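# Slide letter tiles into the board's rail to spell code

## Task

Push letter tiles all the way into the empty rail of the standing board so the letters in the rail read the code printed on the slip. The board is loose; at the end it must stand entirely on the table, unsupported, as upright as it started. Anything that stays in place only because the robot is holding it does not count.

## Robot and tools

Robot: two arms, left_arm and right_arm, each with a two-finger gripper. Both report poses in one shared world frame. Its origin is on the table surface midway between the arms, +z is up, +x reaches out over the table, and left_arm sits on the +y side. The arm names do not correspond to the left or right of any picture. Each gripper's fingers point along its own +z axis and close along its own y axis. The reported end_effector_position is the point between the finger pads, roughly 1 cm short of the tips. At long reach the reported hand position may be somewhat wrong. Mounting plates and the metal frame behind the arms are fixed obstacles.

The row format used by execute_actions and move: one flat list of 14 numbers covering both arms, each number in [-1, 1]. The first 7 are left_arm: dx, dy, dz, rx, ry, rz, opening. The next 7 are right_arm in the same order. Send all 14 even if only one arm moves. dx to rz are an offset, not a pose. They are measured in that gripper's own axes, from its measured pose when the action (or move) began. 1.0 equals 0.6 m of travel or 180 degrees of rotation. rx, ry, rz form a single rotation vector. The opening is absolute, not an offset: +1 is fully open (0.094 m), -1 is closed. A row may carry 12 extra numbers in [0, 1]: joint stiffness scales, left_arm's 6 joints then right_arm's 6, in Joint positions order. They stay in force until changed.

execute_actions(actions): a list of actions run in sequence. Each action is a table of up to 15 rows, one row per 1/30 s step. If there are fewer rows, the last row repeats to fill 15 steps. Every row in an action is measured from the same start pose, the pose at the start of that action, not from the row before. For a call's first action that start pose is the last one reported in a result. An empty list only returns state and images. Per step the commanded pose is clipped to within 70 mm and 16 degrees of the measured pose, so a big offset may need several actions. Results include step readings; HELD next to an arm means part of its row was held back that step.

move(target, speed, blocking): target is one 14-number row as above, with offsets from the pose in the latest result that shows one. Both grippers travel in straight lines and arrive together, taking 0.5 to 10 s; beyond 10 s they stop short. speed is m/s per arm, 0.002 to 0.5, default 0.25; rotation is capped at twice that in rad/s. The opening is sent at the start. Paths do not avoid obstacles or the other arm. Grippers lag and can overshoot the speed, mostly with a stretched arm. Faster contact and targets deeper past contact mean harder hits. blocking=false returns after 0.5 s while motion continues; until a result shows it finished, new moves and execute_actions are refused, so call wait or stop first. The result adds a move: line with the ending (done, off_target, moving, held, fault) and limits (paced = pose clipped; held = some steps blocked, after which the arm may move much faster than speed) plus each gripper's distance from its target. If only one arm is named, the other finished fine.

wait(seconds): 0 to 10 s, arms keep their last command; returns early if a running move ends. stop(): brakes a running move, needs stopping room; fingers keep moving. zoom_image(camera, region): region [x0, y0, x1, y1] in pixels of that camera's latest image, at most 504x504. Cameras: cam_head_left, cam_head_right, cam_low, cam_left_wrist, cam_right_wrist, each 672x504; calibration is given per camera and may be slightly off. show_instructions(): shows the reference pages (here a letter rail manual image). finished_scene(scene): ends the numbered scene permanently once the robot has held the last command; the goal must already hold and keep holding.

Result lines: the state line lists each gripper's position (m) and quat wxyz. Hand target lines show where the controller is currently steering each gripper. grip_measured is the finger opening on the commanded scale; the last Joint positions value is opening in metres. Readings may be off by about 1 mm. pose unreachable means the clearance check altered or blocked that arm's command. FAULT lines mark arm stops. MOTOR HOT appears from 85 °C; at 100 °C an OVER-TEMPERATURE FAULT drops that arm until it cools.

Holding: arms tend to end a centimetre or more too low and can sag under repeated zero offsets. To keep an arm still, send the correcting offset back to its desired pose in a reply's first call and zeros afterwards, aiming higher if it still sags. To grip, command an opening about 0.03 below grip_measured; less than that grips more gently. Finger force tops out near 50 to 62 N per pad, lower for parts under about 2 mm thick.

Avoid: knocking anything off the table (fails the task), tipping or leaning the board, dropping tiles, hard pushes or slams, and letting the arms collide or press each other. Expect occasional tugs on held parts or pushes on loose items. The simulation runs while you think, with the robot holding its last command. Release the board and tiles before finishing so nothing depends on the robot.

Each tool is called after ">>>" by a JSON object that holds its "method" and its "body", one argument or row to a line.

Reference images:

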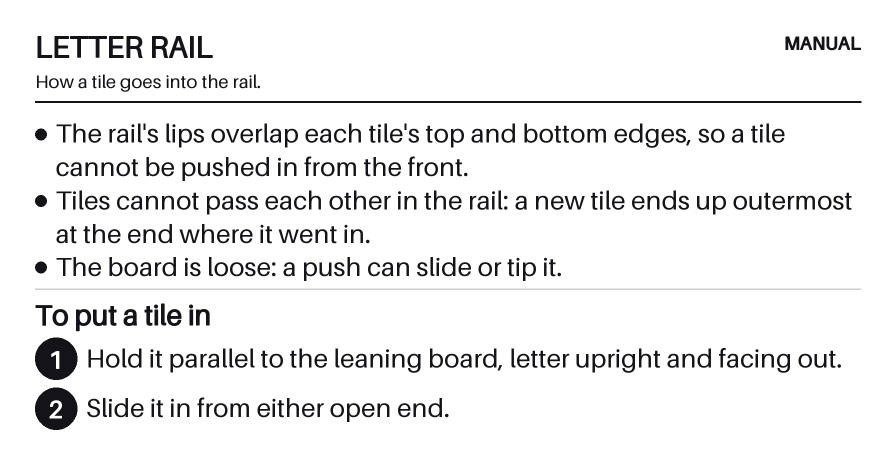

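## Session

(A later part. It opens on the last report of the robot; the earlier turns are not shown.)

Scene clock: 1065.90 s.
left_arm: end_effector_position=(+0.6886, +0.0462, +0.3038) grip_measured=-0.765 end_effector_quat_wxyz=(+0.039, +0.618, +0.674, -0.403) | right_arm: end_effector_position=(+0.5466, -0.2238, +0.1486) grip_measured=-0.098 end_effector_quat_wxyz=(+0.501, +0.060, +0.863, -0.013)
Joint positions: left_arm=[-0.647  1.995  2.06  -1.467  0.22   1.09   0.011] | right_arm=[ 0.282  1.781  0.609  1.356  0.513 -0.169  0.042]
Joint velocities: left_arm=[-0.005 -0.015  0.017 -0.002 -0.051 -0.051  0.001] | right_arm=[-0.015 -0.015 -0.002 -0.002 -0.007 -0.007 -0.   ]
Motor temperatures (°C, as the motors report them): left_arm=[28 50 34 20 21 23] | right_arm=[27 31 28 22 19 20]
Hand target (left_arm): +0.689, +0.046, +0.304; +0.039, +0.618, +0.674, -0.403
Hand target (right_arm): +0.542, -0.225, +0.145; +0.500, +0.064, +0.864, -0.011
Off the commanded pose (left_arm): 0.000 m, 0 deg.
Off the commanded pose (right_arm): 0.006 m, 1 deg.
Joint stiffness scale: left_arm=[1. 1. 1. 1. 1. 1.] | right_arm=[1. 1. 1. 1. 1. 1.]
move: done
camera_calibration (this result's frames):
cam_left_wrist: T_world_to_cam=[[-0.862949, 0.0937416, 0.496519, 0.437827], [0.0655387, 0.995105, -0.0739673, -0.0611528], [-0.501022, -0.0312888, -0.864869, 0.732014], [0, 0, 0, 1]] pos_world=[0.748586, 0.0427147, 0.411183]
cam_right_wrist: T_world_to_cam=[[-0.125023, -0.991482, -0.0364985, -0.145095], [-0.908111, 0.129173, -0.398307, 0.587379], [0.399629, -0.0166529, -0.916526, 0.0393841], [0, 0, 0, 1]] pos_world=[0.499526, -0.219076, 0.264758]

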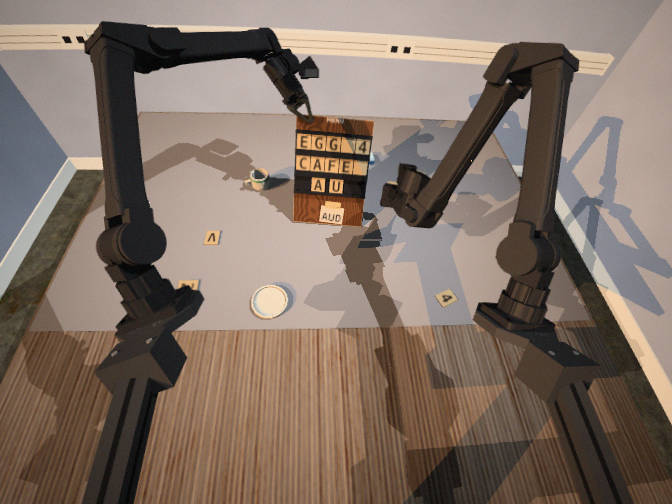

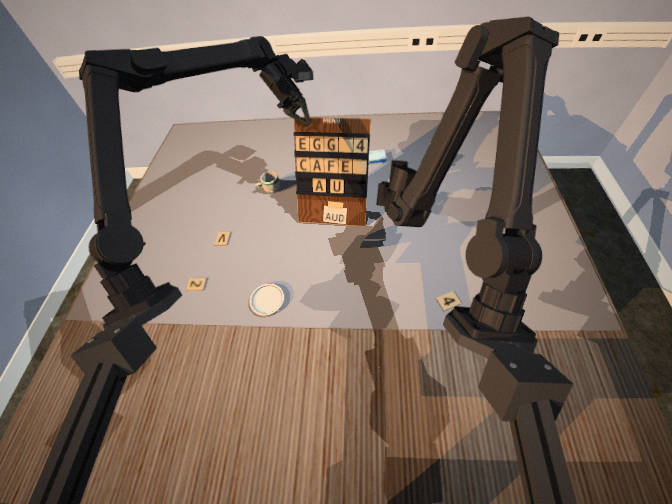

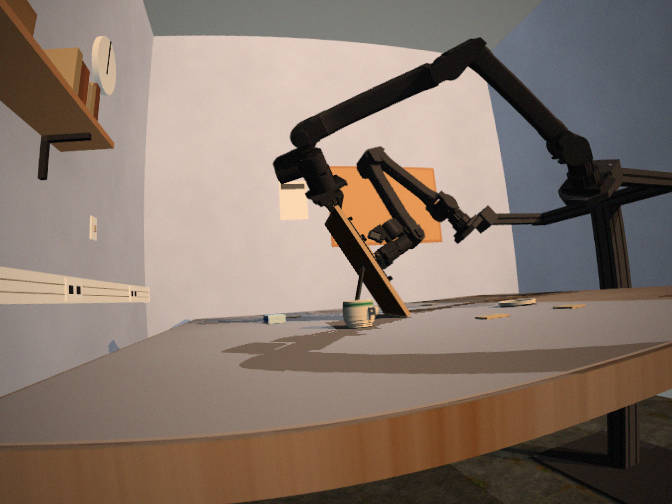

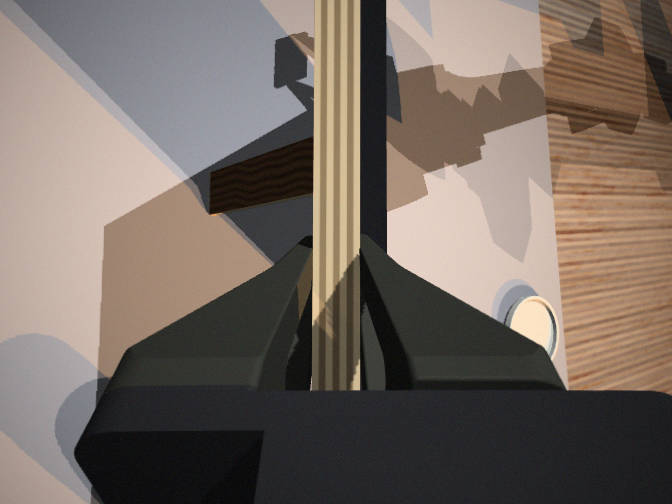

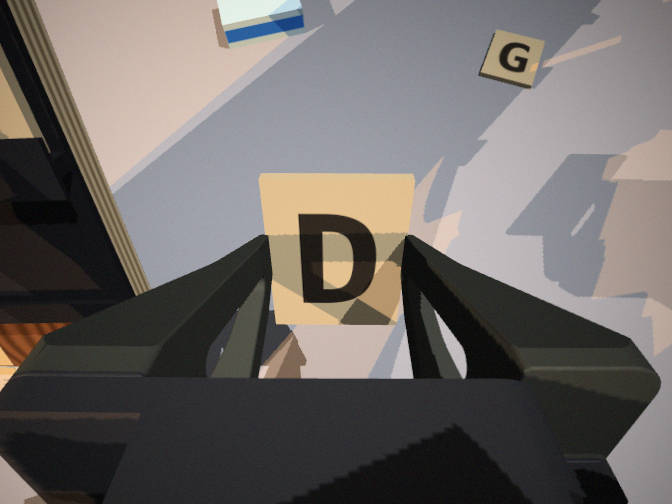

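>>> {"method": "move", "body": {
  "target": [0,0,0,0,0,0,-0.79, 0.0118,0.1115,0.0252,-0.003,0,0.003,-0.115],
  "speed": 0.03
}}

Scene clock: 1073.13 s.
left_arm: end_effector_position=(+0.6886, +0.0462, +0.3038) grip_measured=-0.765 end_effector_quat_wxyz=(+0.039, +0.618, +0.674, -0.403) | right_arm: end_effector_position=(+0.5660, -0.1661, +0.1427) grip_measured=-0.098 end_effector_quat_wxyz=(+0.505, +0.073, +0.860, -0.007)
Joint positions: left_arm=[-0.647  1.995  2.06  -1.467  0.22   1.09   0.011] | right_arm=[ 0.382  1.866  0.739  1.334  0.61  -0.169  0.042]
Joint velocities: left_arm=[ 0.005  0.005  0.002 -0.022  0.081 -0.095  0.   ] | right_arm=[ 0.005  0.005 -0.007 -0.002  0.081 -0.037 -0.001]
Motor temperatures (°C, as the motors report them): left_arm=[28 50 34 20 21 23] | right_arm=[26 31 28 22 19 20]
Hand target (left_arm): +0.689, +0.046, +0.304; +0.039, +0.618, +0.674, -0.403
Hand target (right_arm): +0.563, -0.158, +0.138; +0.501, +0.062, +0.863, -0.007
Off the commanded pose (left_arm): 0.000 m, 0 deg.
Off the commanded pose (right_arm): 0.010 m, 1 deg.
Joint stiffness scale: left_arm=[1. 1. 1. 1. 1. 1.] | right_arm=[1. 1. 1. 1. 1. 1.]
move: done
camera_calibration (this result's frames):
cam_left_wrist: T_world_to_cam=[[-0.862949, 0.0937416, 0.496519, 0.437827], [0.0655387, 0.995105, -0.0739673, -0.0611528], [-0.501022, -0.0312888, -0.864869, 0.732014], [0, 0, 0, 1]] pos_world=[0.748586, 0.0427147, 0.411183]
cam_right_wrist: T_world_to_cam=[[-0.139493, -0.988321, -0.0613537, -0.0734913], [-0.901026, 0.152383, -0.406119, 0.596139], [0.410725, -0.00136926, -0.911758, 0.0227166], [0, 0, 0, 1]] pos_world=[0.517554, -0.163443, 0.258306]

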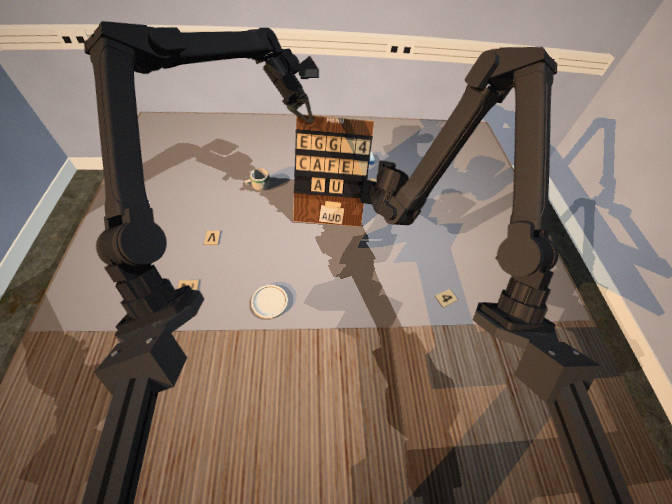

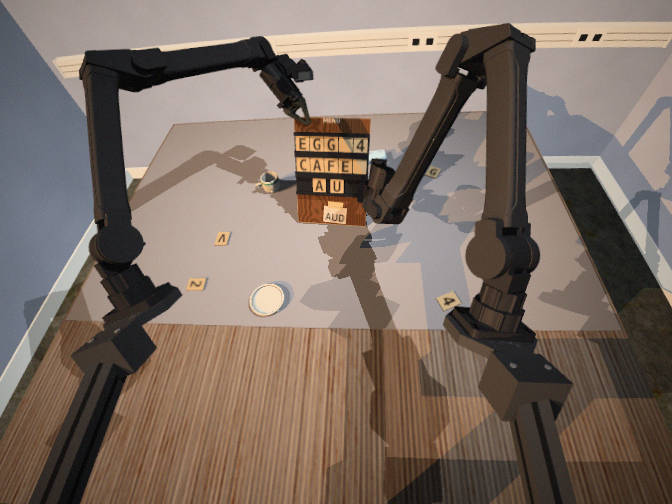

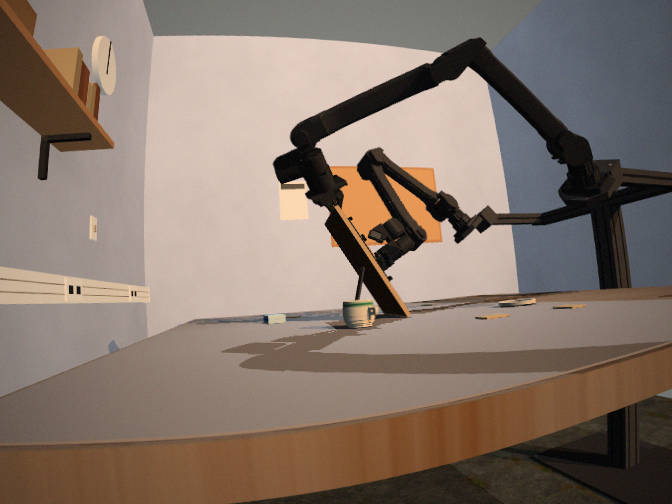

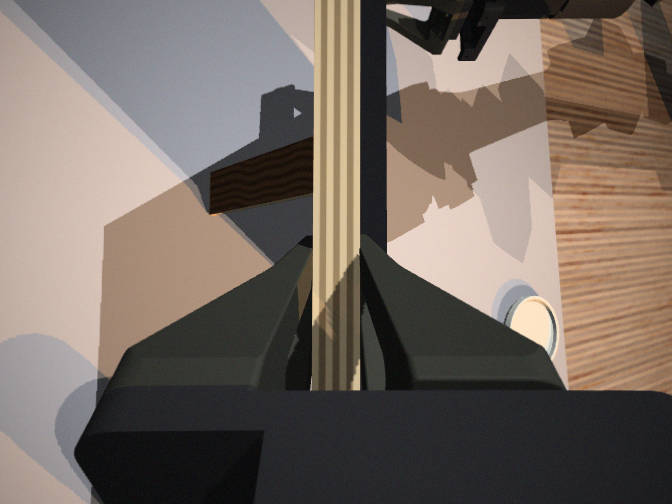

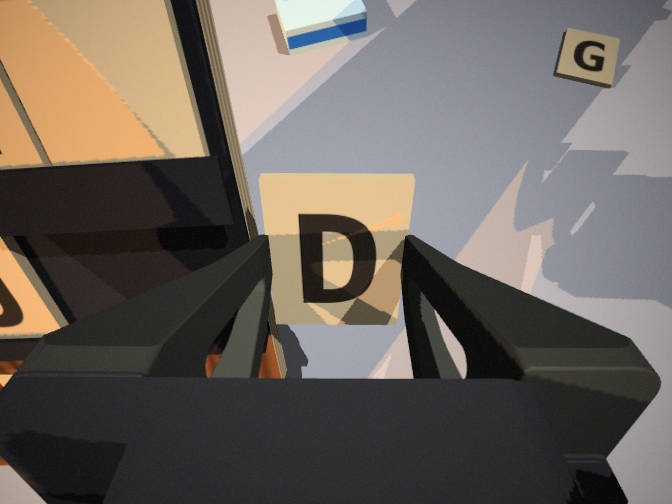

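>>> {"method": "move", "body": {
  "target": [0,0,0,0,0,0,-0.79, 0.016,0.024,0.0,-0.003,0,-0.005,-0.115],
  "speed": 0.012
}}

Scene clock: 1078.53 s.
left_arm: end_effector_position=(+0.6886, +0.0462, +0.3038) grip_measured=-0.765 end_effector_quat_wxyz=(+0.039, +0.618, +0.674, -0.403) | right_arm: end_effector_position=(+0.5635, -0.1586, +0.1354) grip_measured=-0.098 end_effector_quat_wxyz=(+0.501, +0.068, +0.863, -0.008)
Joint positions: left_arm=[-0.647  1.995  2.06  -1.467  0.22   1.09   0.011] | right_arm=[ 0.391  1.891  0.754  1.334  0.619 -0.174  0.042]
Joint velocities: left_arm=[-0.005 -0.015 -0.002 -0.002  0.066  0.066  0.001] | right_arm=[-0.005 -0.005 -0.012 -0.017 -0.022  0.007  0.001]
Motor temperatures (°C, as the motors report them): left_arm=[28 50 34 20 21 23] | right_arm=[26 30 27 22 19 20]
Hand target (left_arm): +0.689, +0.046, +0.304; +0.039, +0.618, +0.674, -0.403
Hand target (right_arm): +0.563, -0.151, +0.135; +0.505, +0.064, +0.861, -0.006
Off the commanded pose (left_arm): 0.000 m, 0 deg.
Off the commanded pose (right_arm): 0.008 m, 1 deg.
Joint stiffness scale: left_arm=[1. 1. 1. 1. 1. 1.] | right_arm=[1. 1. 1. 1. 1. 1.]
move: done
camera_calibration (this result's frames):
cam_left_wrist: T_world_to_cam=[[-0.862949, 0.0937416, 0.496519, 0.437827], [0.0655387, 0.995105, -0.0739673, -0.0611528], [-0.501022, -0.0312888, -0.864869, 0.732014], [0, 0, 0, 1]] pos_world=[0.748586, 0.0427147, 0.411183]
cam_right_wrist: T_world_to_cam=[[-0.13349, -0.989607, -0.0534571, -0.0714632], [-0.905986, 0.143718, -0.398163, 0.590081], [0.401708, -0.00471942, -0.915756, 0.0221946], [0, 0, 0, 1]] pos_world=[0.51615, -0.155421, 0.251453]

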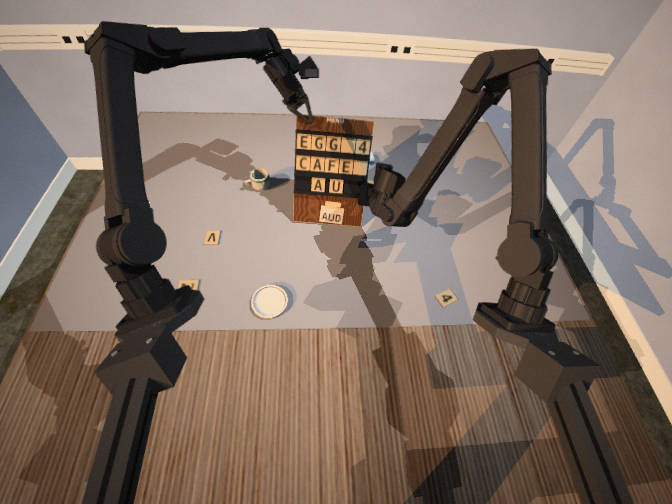

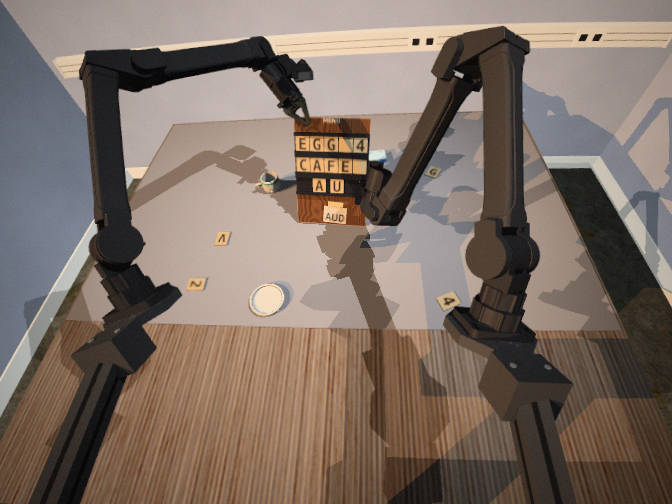

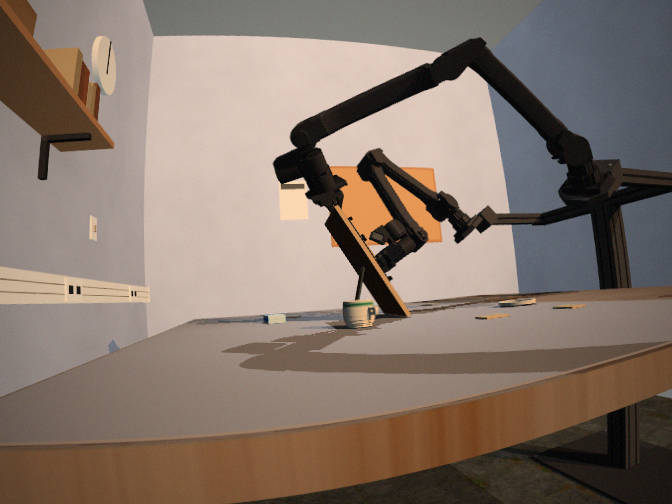

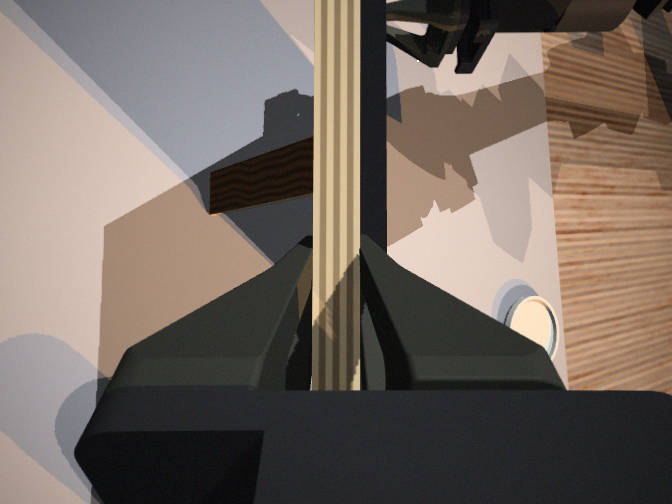

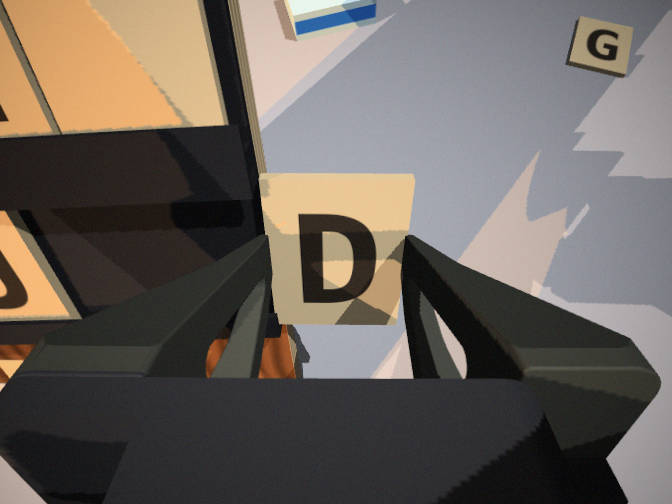

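>>> {"method": "move", "body": {
  "target": [0,0,0,0,0,0,-0.79, -0.007,0.014,0.0,-0.012,-0.004,-0.004,-0.115],
  "speed": 0.008
}}

Scene clock: 1085.23 s.
left_arm: end_effector_position=(+0.6886, +0.0462, +0.3038) grip_measured=-0.765 end_effector_quat_wxyz=(+0.039, +0.618, +0.674, -0.403) | right_arm: end_effector_position=(+0.5646, -0.1531, +0.1366) grip_measured=-0.098 end_effector_quat_wxyz=(+0.505, +0.058, +0.861, +0.005)
Joint positions: left_arm=[-0.647  1.995  2.06  -1.467  0.22   1.09   0.011] | right_arm=[ 0.391  1.891  0.754  1.334  0.586 -0.178  0.042]
Joint velocities: left_arm=[-0.015 -0.005 -0.012  0.022 -0.007 -0.051  0.   ] | right_arm=[ 0.005 -0.005 -0.022 -0.007 -0.051 -0.022 -0.001]
Motor temperatures (°C, as the motors report them): left_arm=[28 51 34 20 21 23] | right_arm=[26 30 27 23 19 20]
Hand target (left_arm): +0.689, +0.046, +0.304; +0.039, +0.618, +0.674, -0.403
Hand target (right_arm): +0.567, -0.151, +0.140; +0.508, +0.053, +0.860, +0.005
Off the commanded pose (left_arm): 0.000 m, 0 deg.
Off the commanded pose (right_arm): 0.004 m, 1 deg.
Joint stiffness scale: left_arm=[1. 1. 1. 1. 1. 1.] | right_arm=[1. 1. 1. 1. 1. 1.]
move: done
camera_calibration (this result's frames):
cam_left_wrist: T_world_to_cam=[[-0.862949, 0.0937416, 0.496519, 0.437827], [0.0655387, 0.995105, -0.0739673, -0.0611528], [-0.501022, -0.0312888, -0.864869, 0.732014], [0, 0, 0, 1]] pos_world=[0.748586, 0.0427147, 0.411183]
cam_right_wrist: T_world_to_cam=[[-0.103349, -0.992429, -0.0663604, -0.0815302], [-0.906324, 0.121447, -0.404757, 0.58846], [0.409752, 0.0183129, -0.912013, 0.0213559], [0, 0, 0, 1]] pos_world=[0.516159, -0.15277, 0.25225]

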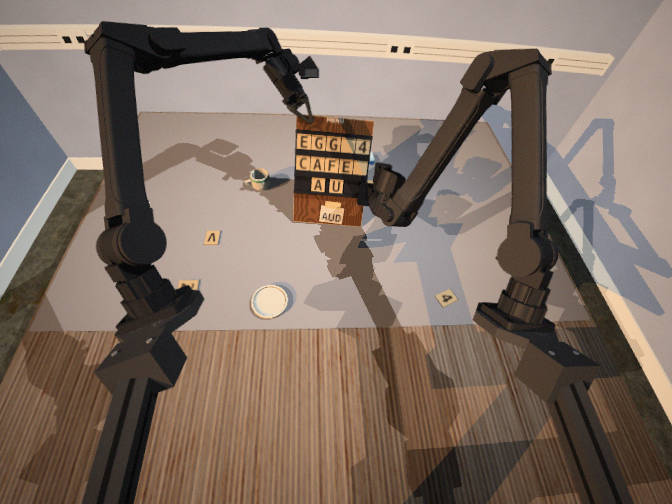

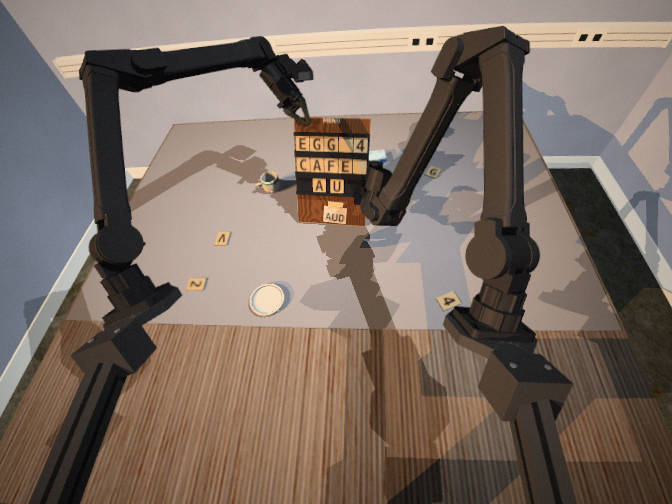

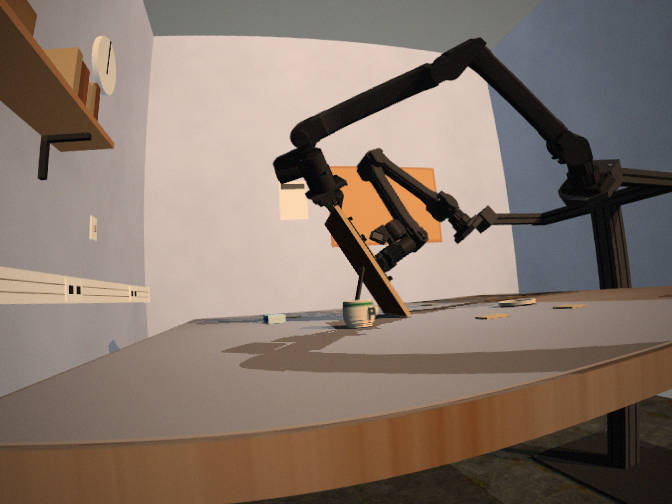

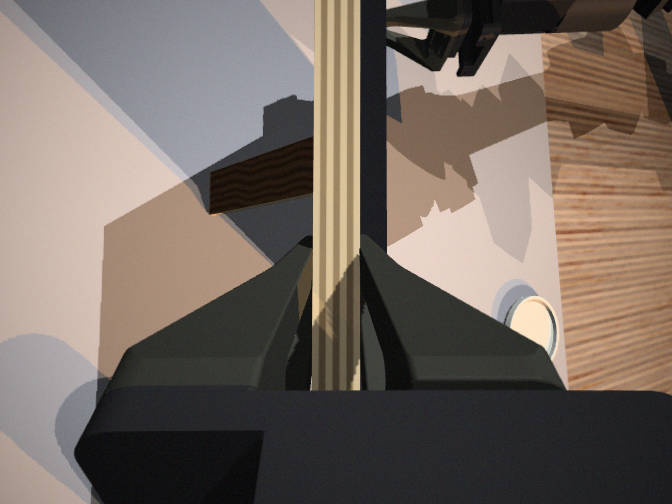

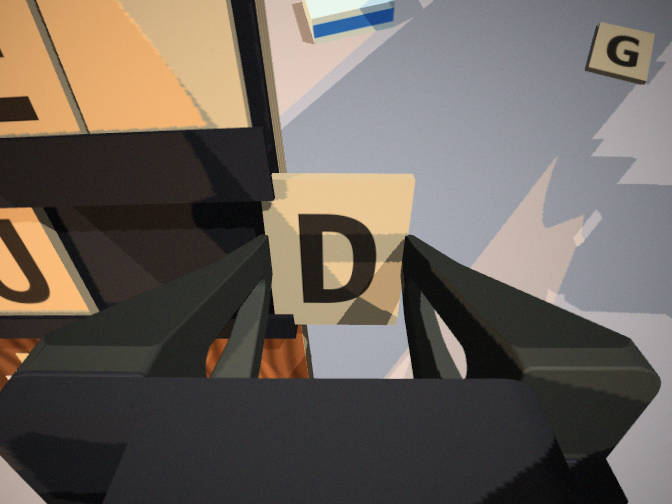

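>>> {"method": "move", "body": {
  "target": [0,0,0,0,0,0,-0.79, 0.005,0.045,0.002,-0.002,0,-0.016,-0.115],
  "speed": 0.012
}}

Scene clock: 1091.17 s.
left_arm: end_effector_position=(+0.6886, +0.0462, +0.3038) grip_measured=-0.765 end_effector_quat_wxyz=(+0.039, +0.618, +0.674, -0.403) | right_arm: end_effector_position=(+0.5680, -0.1361, +0.1384) grip_measured=-0.098 end_effector_quat_wxyz=(+0.507, +0.045, +0.861, -0.006)
Joint positions: left_arm=[-0.647  1.995  2.06  -1.467  0.22   1.09   0.011] | right_arm=[ 0.423  1.911  0.789  1.332  0.622 -0.224  0.042]
Joint velocities: left_arm=[-0.015 -0.015  0.007 -0.002 -0.007  0.037 -0.   ] | right_arm=[ 0.005  0.005  0.007 -0.007 -0.007 -0.066  0.   ]
Motor temperatures (°C, as the motors report them): left_arm=[28 51 34 20 21 23] | right_arm=[26 30 27 23 19 20]
Hand target (left_arm): +0.689, +0.046, +0.304; +0.039, +0.618, +0.674, -0.403
Hand target (right_arm): +0.566, -0.126, +0.135; +0.505, +0.035, +0.863, -0.005
Off the commanded pose (left_arm): 0.000 m, 0 deg.
Off the commanded pose (right_arm): 0.011 m, 1 deg.
Joint stiffness scale: left_arm=[1. 1. 1. 1. 1. 1.] | right_arm=[1. 1. 1. 1. 1. 1.]
move: off_target (right_arm)
camera_calibration (this result's frames):
cam_left_wrist: T_world_to_cam=[[-0.862949, 0.0937416, 0.496519, 0.437827], [0.0655387, 0.995105, -0.0739673, -0.0611528], [-0.501022, -0.0312888, -0.864869, 0.732014], [0, 0, 0, 1]] pos_world=[0.748586, 0.0427147, 0.411183]
cam_right_wrist: T_world_to_cam=[[-0.0925847, -0.995109, -0.034435, -0.0750974], [-0.906184, 0.0985418, -0.411242, 0.587992], [0.412624, -0.00687024, -0.910876, 0.0160981], [0, 0, 0, 1]] pos_world=[0.519233, -0.132561, 0.253884]

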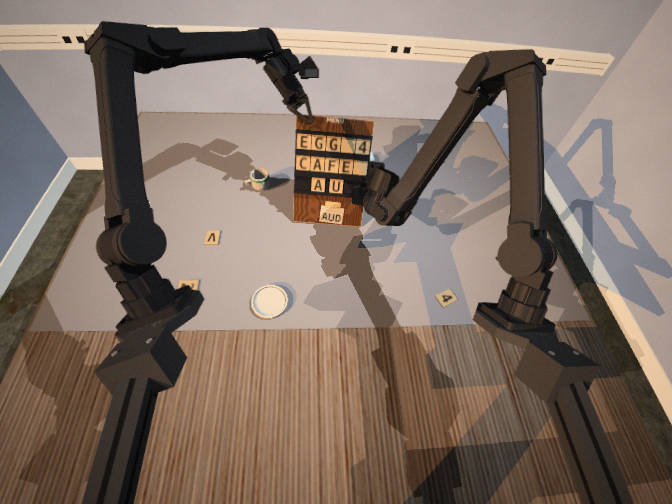

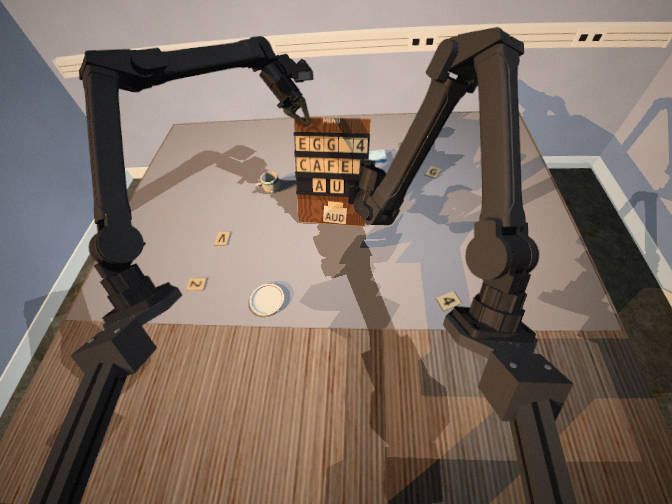

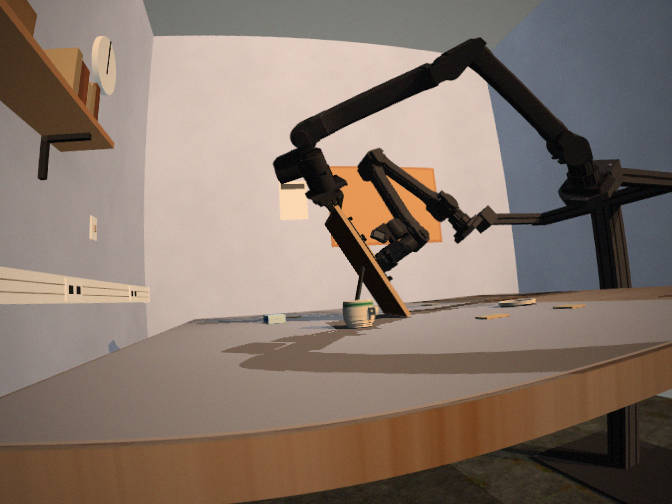

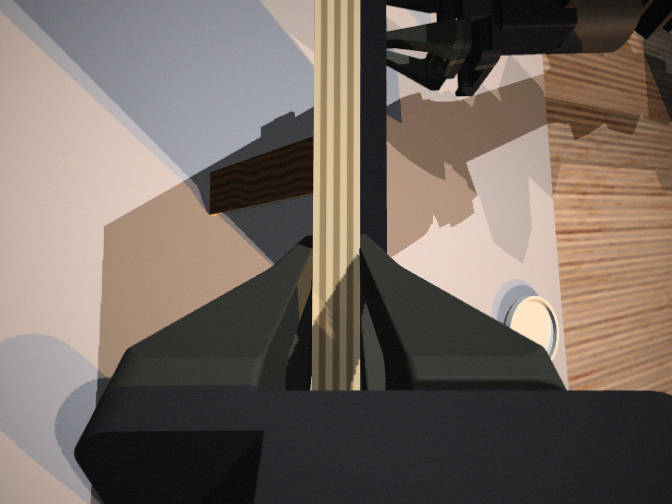

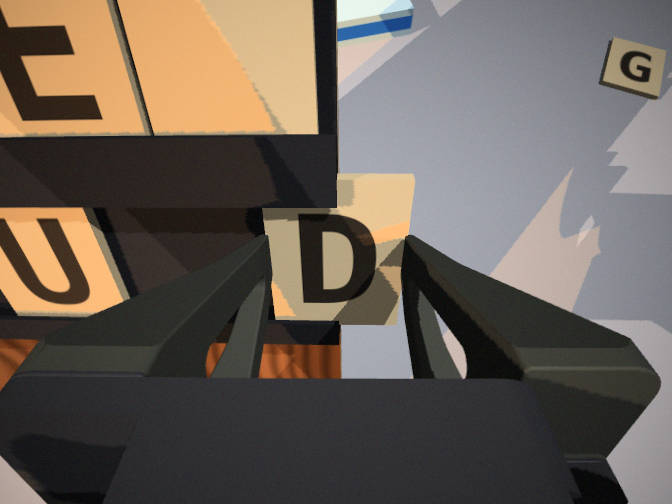

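Push to y≈−0.093.

>>> {"method": "move", "body": {
  "target": [0,0,0,0,0,0,-0.79, 0.008,0.09,0.002,0.003,0.002,-0.005,-0.1],
  "speed": 0.02
}}

>>> {"method": "move", "body": {
  "target": [0,0,0,0,0,0,-0.3, 0,0,0,0,0,0,0.1]
}}

Scene clock: 1099.20 s.
left_arm: end_effector_position=(+0.6886, +0.0462, +0.3038) grip_measured=-0.765 end_effector_quat_wxyz=(+0.039, +0.618, +0.674, -0.403) | right_arm: end_effector_position=(+0.5725, -0.0923, +0.1390) grip_measured=-0.090 end_effector_quat_wxyz=(+0.506, +0.051, +0.861, -0.015)
Joint positions: left_arm=[-0.647  1.995  2.06  -1.467  0.22   1.09   0.011] | right_arm=[ 0.5    1.971  0.883  1.316  0.718 -0.247  0.043]
Joint velocities: left_arm=[-0.015 -0.015 -0.022  0.012 -0.007  0.037 -0.   ] | right_arm=[-0.005 -0.024 -0.002 -0.002  0.007 -0.037  0.001]
Motor temperatures (°C, as the motors report them): left_arm=[28 51 34 20 21 23] | right_arm=[25 30 27 23 19 20]
Hand target (left_arm): +0.689, +0.046, +0.304; +0.039, +0.618, +0.674, -0.403
Hand target (right_arm): +0.571, -0.082, +0.136; +0.504, +0.041, +0.863, -0.014
Off the commanded pose (left_arm): 0.000 m, 0 deg.
Off the commanded pose (right_arm): 0.011 m, 1 deg.
Joint stiffness scale: left_arm=[1. 1. 1. 1. 1. 1.] | right_arm=[1. 1. 1. 1. 1. 1.]
move: off_target (right_arm)
camera_calibration (this result's frames):
cam_left_wrist: T_world_to_cam=[[-0.862949, 0.0937416, 0.496519, 0.437827], [0.0655387, 0.995105, -0.0739673, -0.0611528], [-0.501022, -0.0312888, -0.864869, 0.732014], [0, 0, 0, 1]] pos_world=[0.748586, 0.0427147, 0.411183]
cam_right_wrist: T_world_to_cam=[[-0.111168, -0.99348, -0.025287, -0.021489], [-0.905434, 0.111739, -0.409516, 0.588462], [0.409671, -0.0226294, -0.911952, 0.0154775], [0, 0, 0, 1]] pos_world=[0.524084, -0.086753, 0.254556]

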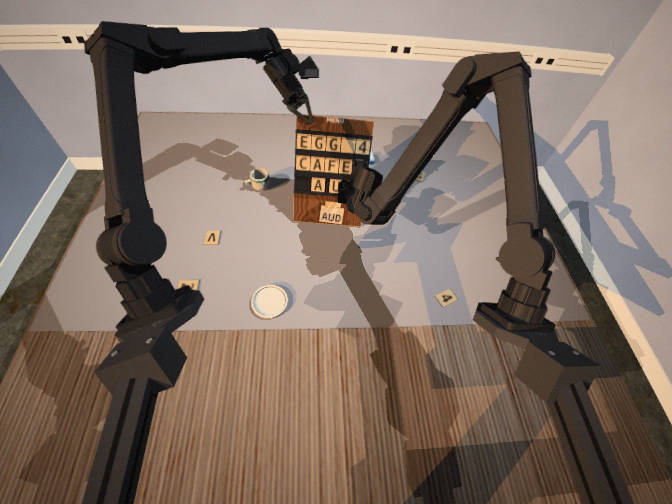

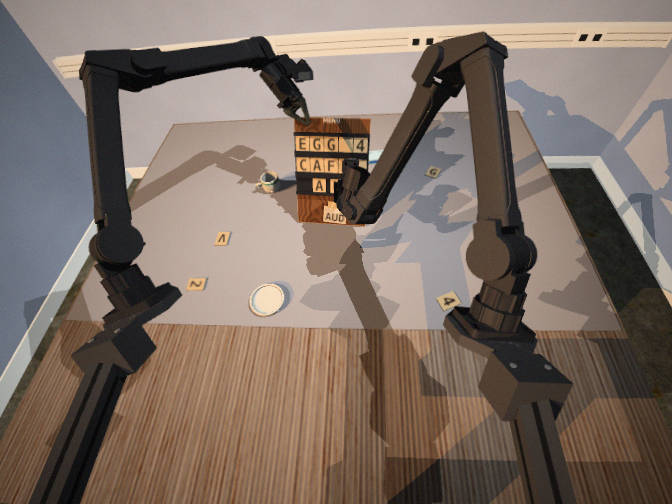

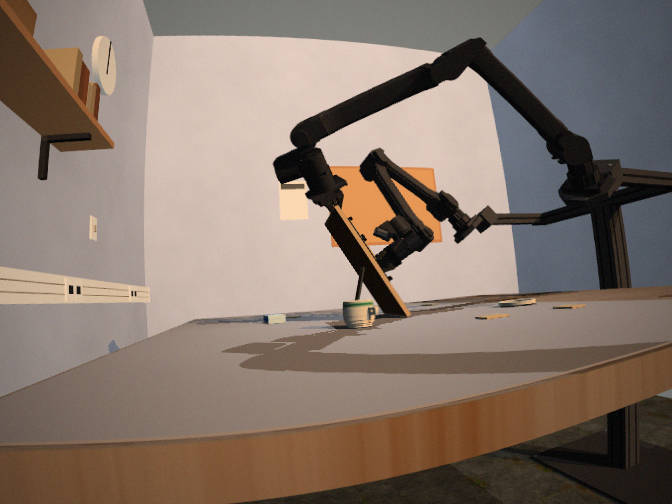

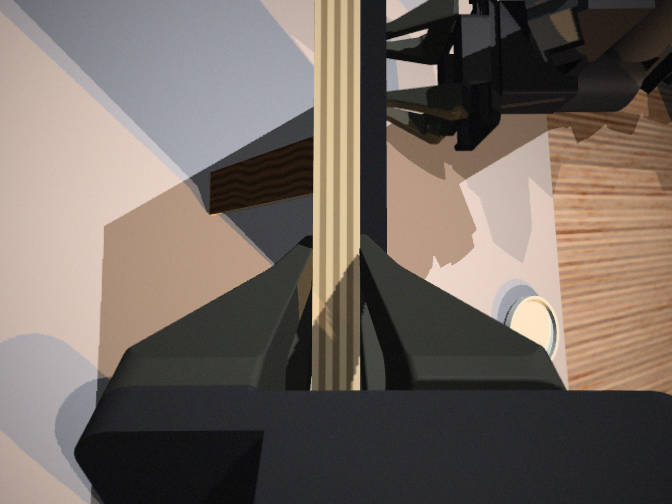

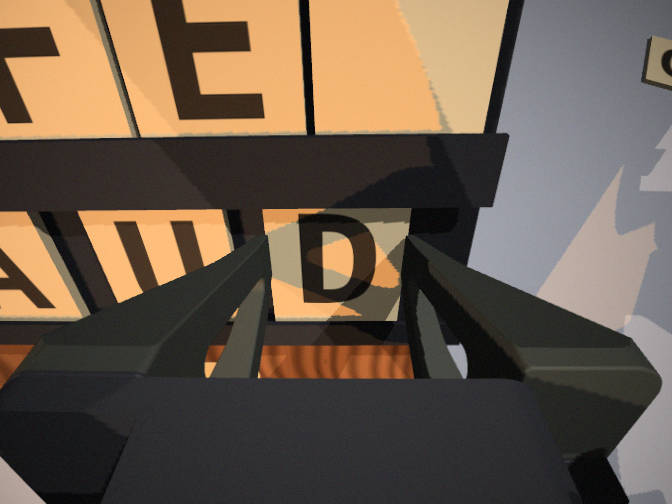

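Scene clock: 1099.70 s.
left_arm: end_effector_position=(+0.6886, +0.0462, +0.3038) grip_measured=-0.301 end_effector_quat_wxyz=(+0.039, +0.618, +0.674, -0.403) | right_arm: end_effector_position=(+0.5725, -0.0923, +0.1390) grip_measured=+0.098 end_effector_quat_wxyz=(+0.506, +0.051, +0.861, -0.015)
Joint positions: left_arm=[-0.647  1.995  2.06  -1.467  0.22   1.09   0.033] | right_arm=[ 0.5    1.971  0.883  1.316  0.718 -0.247  0.052]
Joint velocities: left_arm=[-0.005  0.005 -0.012  0.007  0.022  0.051 -0.   ] | right_arm=[-0.005 -0.005 -0.007 -0.007 -0.022  0.022 -0.   ]
Motor temperatures (°C, as the motors report them): left_arm=[28 51 34 20 21 23] | right_arm=[25 30 27 23 19 20]
Hand target (left_arm): +0.689, +0.046, +0.304; +0.039, +0.618, +0.674, -0.403
Hand target (right_arm): +0.572, -0.092, +0.139; +0.506, +0.051, +0.861, -0.015
Off the commanded pose (left_arm): 0.000 m, 0 deg.
Off the commanded pose (right_arm): 0.000 m, 0 deg.
Joint stiffness scale: left_arm=[1. 1. 1. 1. 1. 1.] | right_arm=[1. 1. 1. 1. 1. 1.]
move: done
camera_calibration (this result's frames):
cam_left_wrist: T_world_to_cam=[[-0.862949, 0.0937416, 0.496519, 0.437827], [0.0655387, 0.995105, -0.0739673, -0.0611528], [-0.501022, -0.0312888, -0.864869, 0.732014], [0, 0, 0, 1]] pos_world=[0.748586, 0.0427147, 0.411183]
cam_right_wrist: T_world_to_cam=[[-0.111168, -0.99348, -0.025287, -0.021489], [-0.905434, 0.111739, -0.409516, 0.588462], [0.409671, -0.0226294, -0.911952, 0.0154775], [0, 0, 0, 1]] pos_world=[0.524084, -0.086753, 0.254556]

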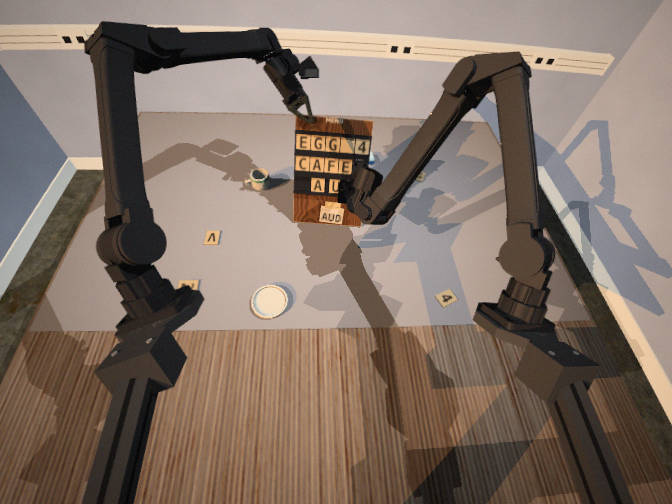

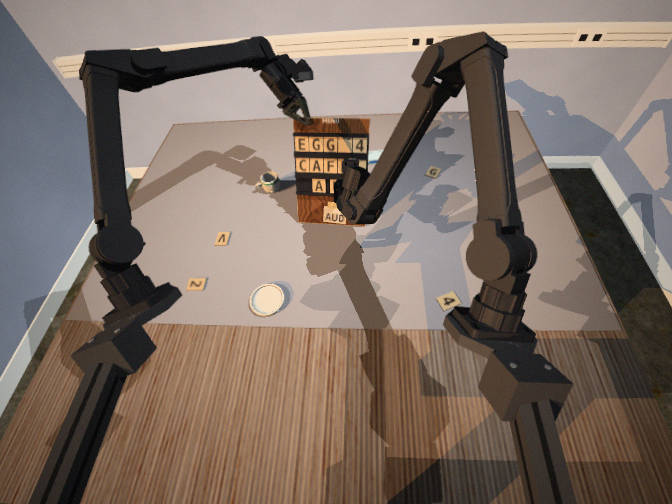

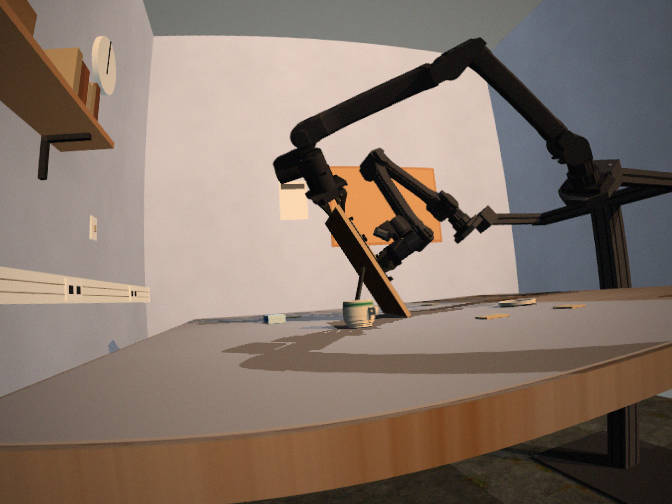

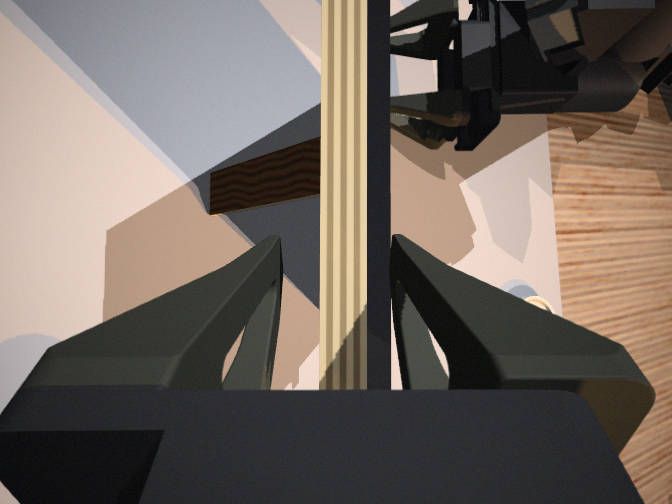

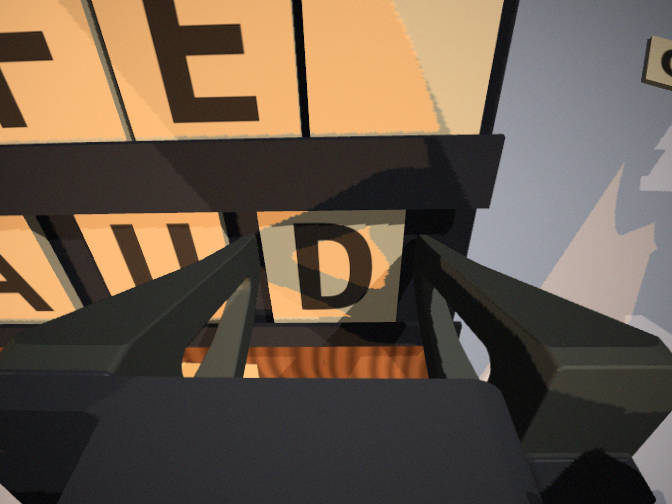

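Board settled slightly. Retreat both arms.

>>> {"method": "move", "body": {
  "target": [0,0,-0.13,0,0,0,0.2, -0.01,0,-0.13,0,0,0,0.1],
  "speed": 0.06
}}

Scene clock: 1104.73 s.
left_arm: end_effector_position=(+0.7007, +0.0733, +0.3490) grip_measured=+0.198 end_effector_quat_wxyz=(+0.020, +0.624, +0.664, -0.411) | right_arm: end_effector_position=(+0.5042, -0.0862, +0.1706) grip_measured=+0.098 end_effector_quat_wxyz=(+0.497, +0.048, +0.866, -0.018)
Joint positions: left_arm=[-0.647  1.995  2.199 -1.654  0.222  1.104  0.056] | right_arm=[ 0.615  1.948  0.732  1.443  0.837 -0.273  0.052]
Joint velocities: left_arm=[-0.005  0.005 -0.007 -0.007  0.022 -0.007 -0.001] | right_arm=[-0.005 -0.005  0.002 -0.012  0.022  0.007 -0.002]
Motor temperatures (°C, as the motors report them): left_arm=[28 51 35 20 21 23] | right_arm=[25 30 27 23 19 20]
Hand target (left_arm): +0.721, +0.093, +0.356; +0.039, +0.618, +0.674, -0.402
Hand target (right_arm): +0.507, -0.086, +0.182; +0.505, +0.052, +0.861, -0.015
Off the commanded pose (left_arm): 0.030 m, 3 deg.
Off the commanded pose (right_arm): 0.012 m, 1 deg.
Joint stiffness scale: left_arm=[1. 1. 1. 1. 1. 1.] | right_arm=[1. 1. 1. 1. 1. 1.]
move: off_target (left_arm, right_arm)
camera_calibration (this result's frames):
cam_left_wrist: T_world_to_cam=[[-0.843323, 0.121553, 0.52348, 0.398033], [0.0991313, 0.992554, -0.0707734, -0.110087], [-0.528185, -0.00779161, -0.849093, 0.789826], [0, 0, 0, 1]] pos_world=[0.763758, 0.0670391, 0.454482]
cam_right_wrist: T_world_to_cam=[[-0.108837, -0.99392, -0.0166659, -0.0248957], [-0.913889, 0.106642, -0.391706, 0.539736], [0.391102, -0.0274014, -0.919939, 0.0827658], [0, 0, 0, 1]] pos_world=[0.45818, -0.0800348, 0.287143]

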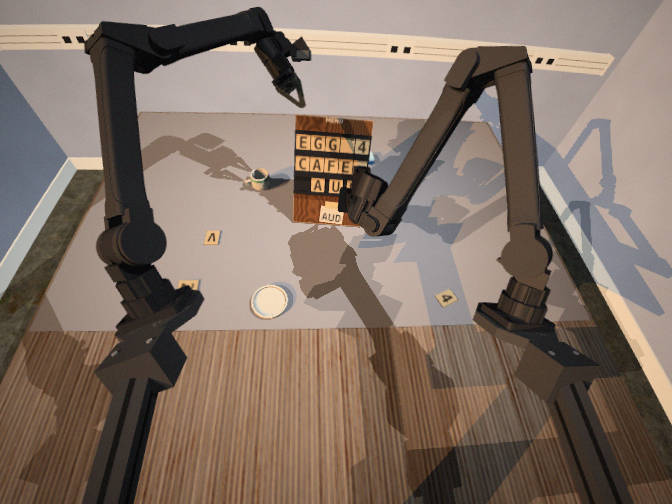

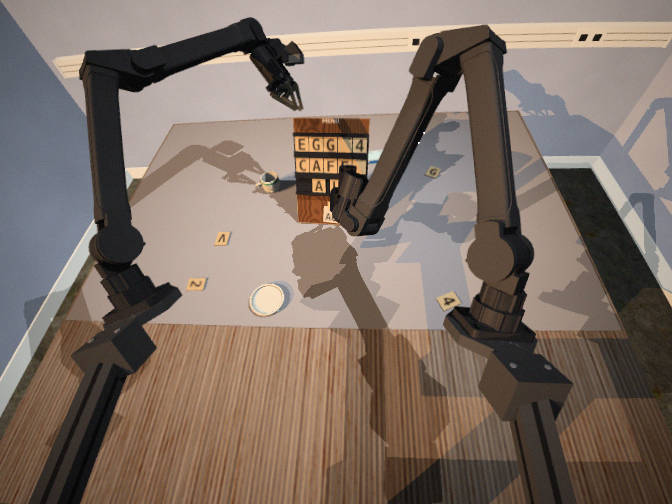

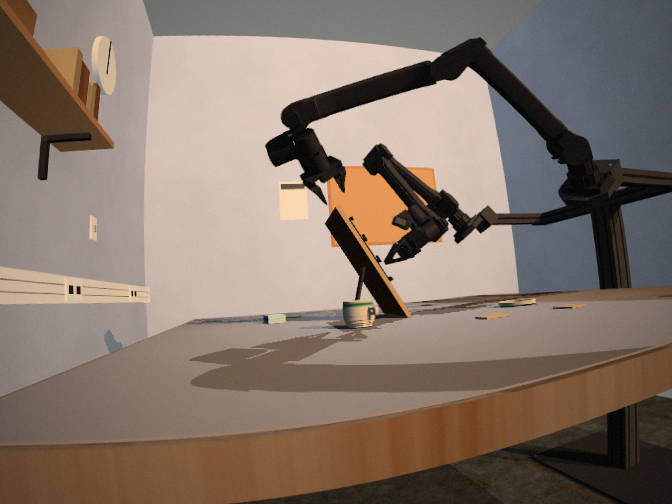

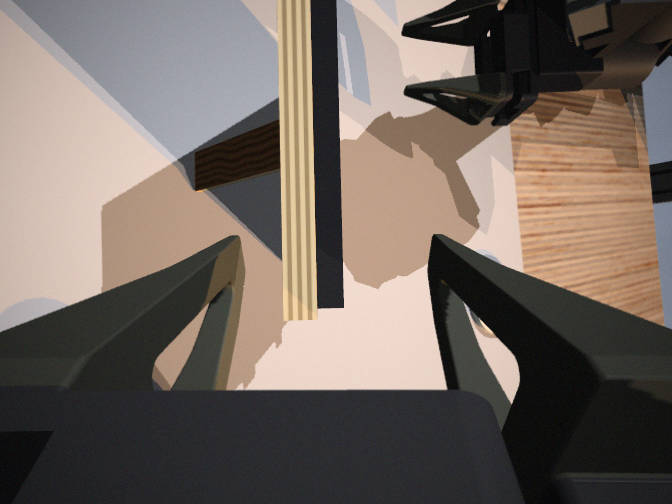

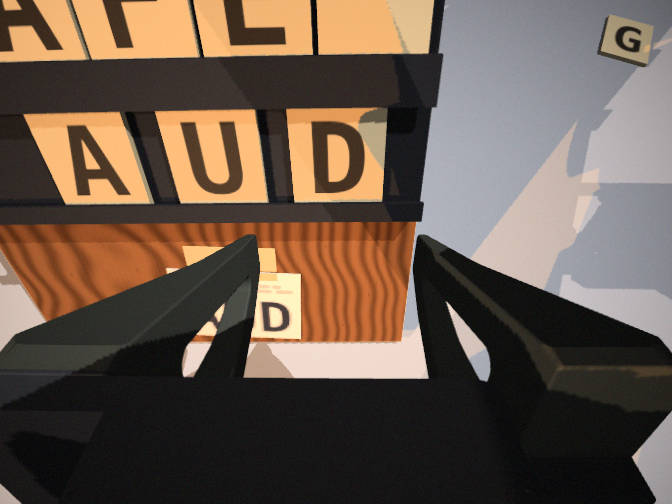

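>>> {"method": "finished_scene", "body": {
  "scene": 1
}}

The scene is finished: the task was done.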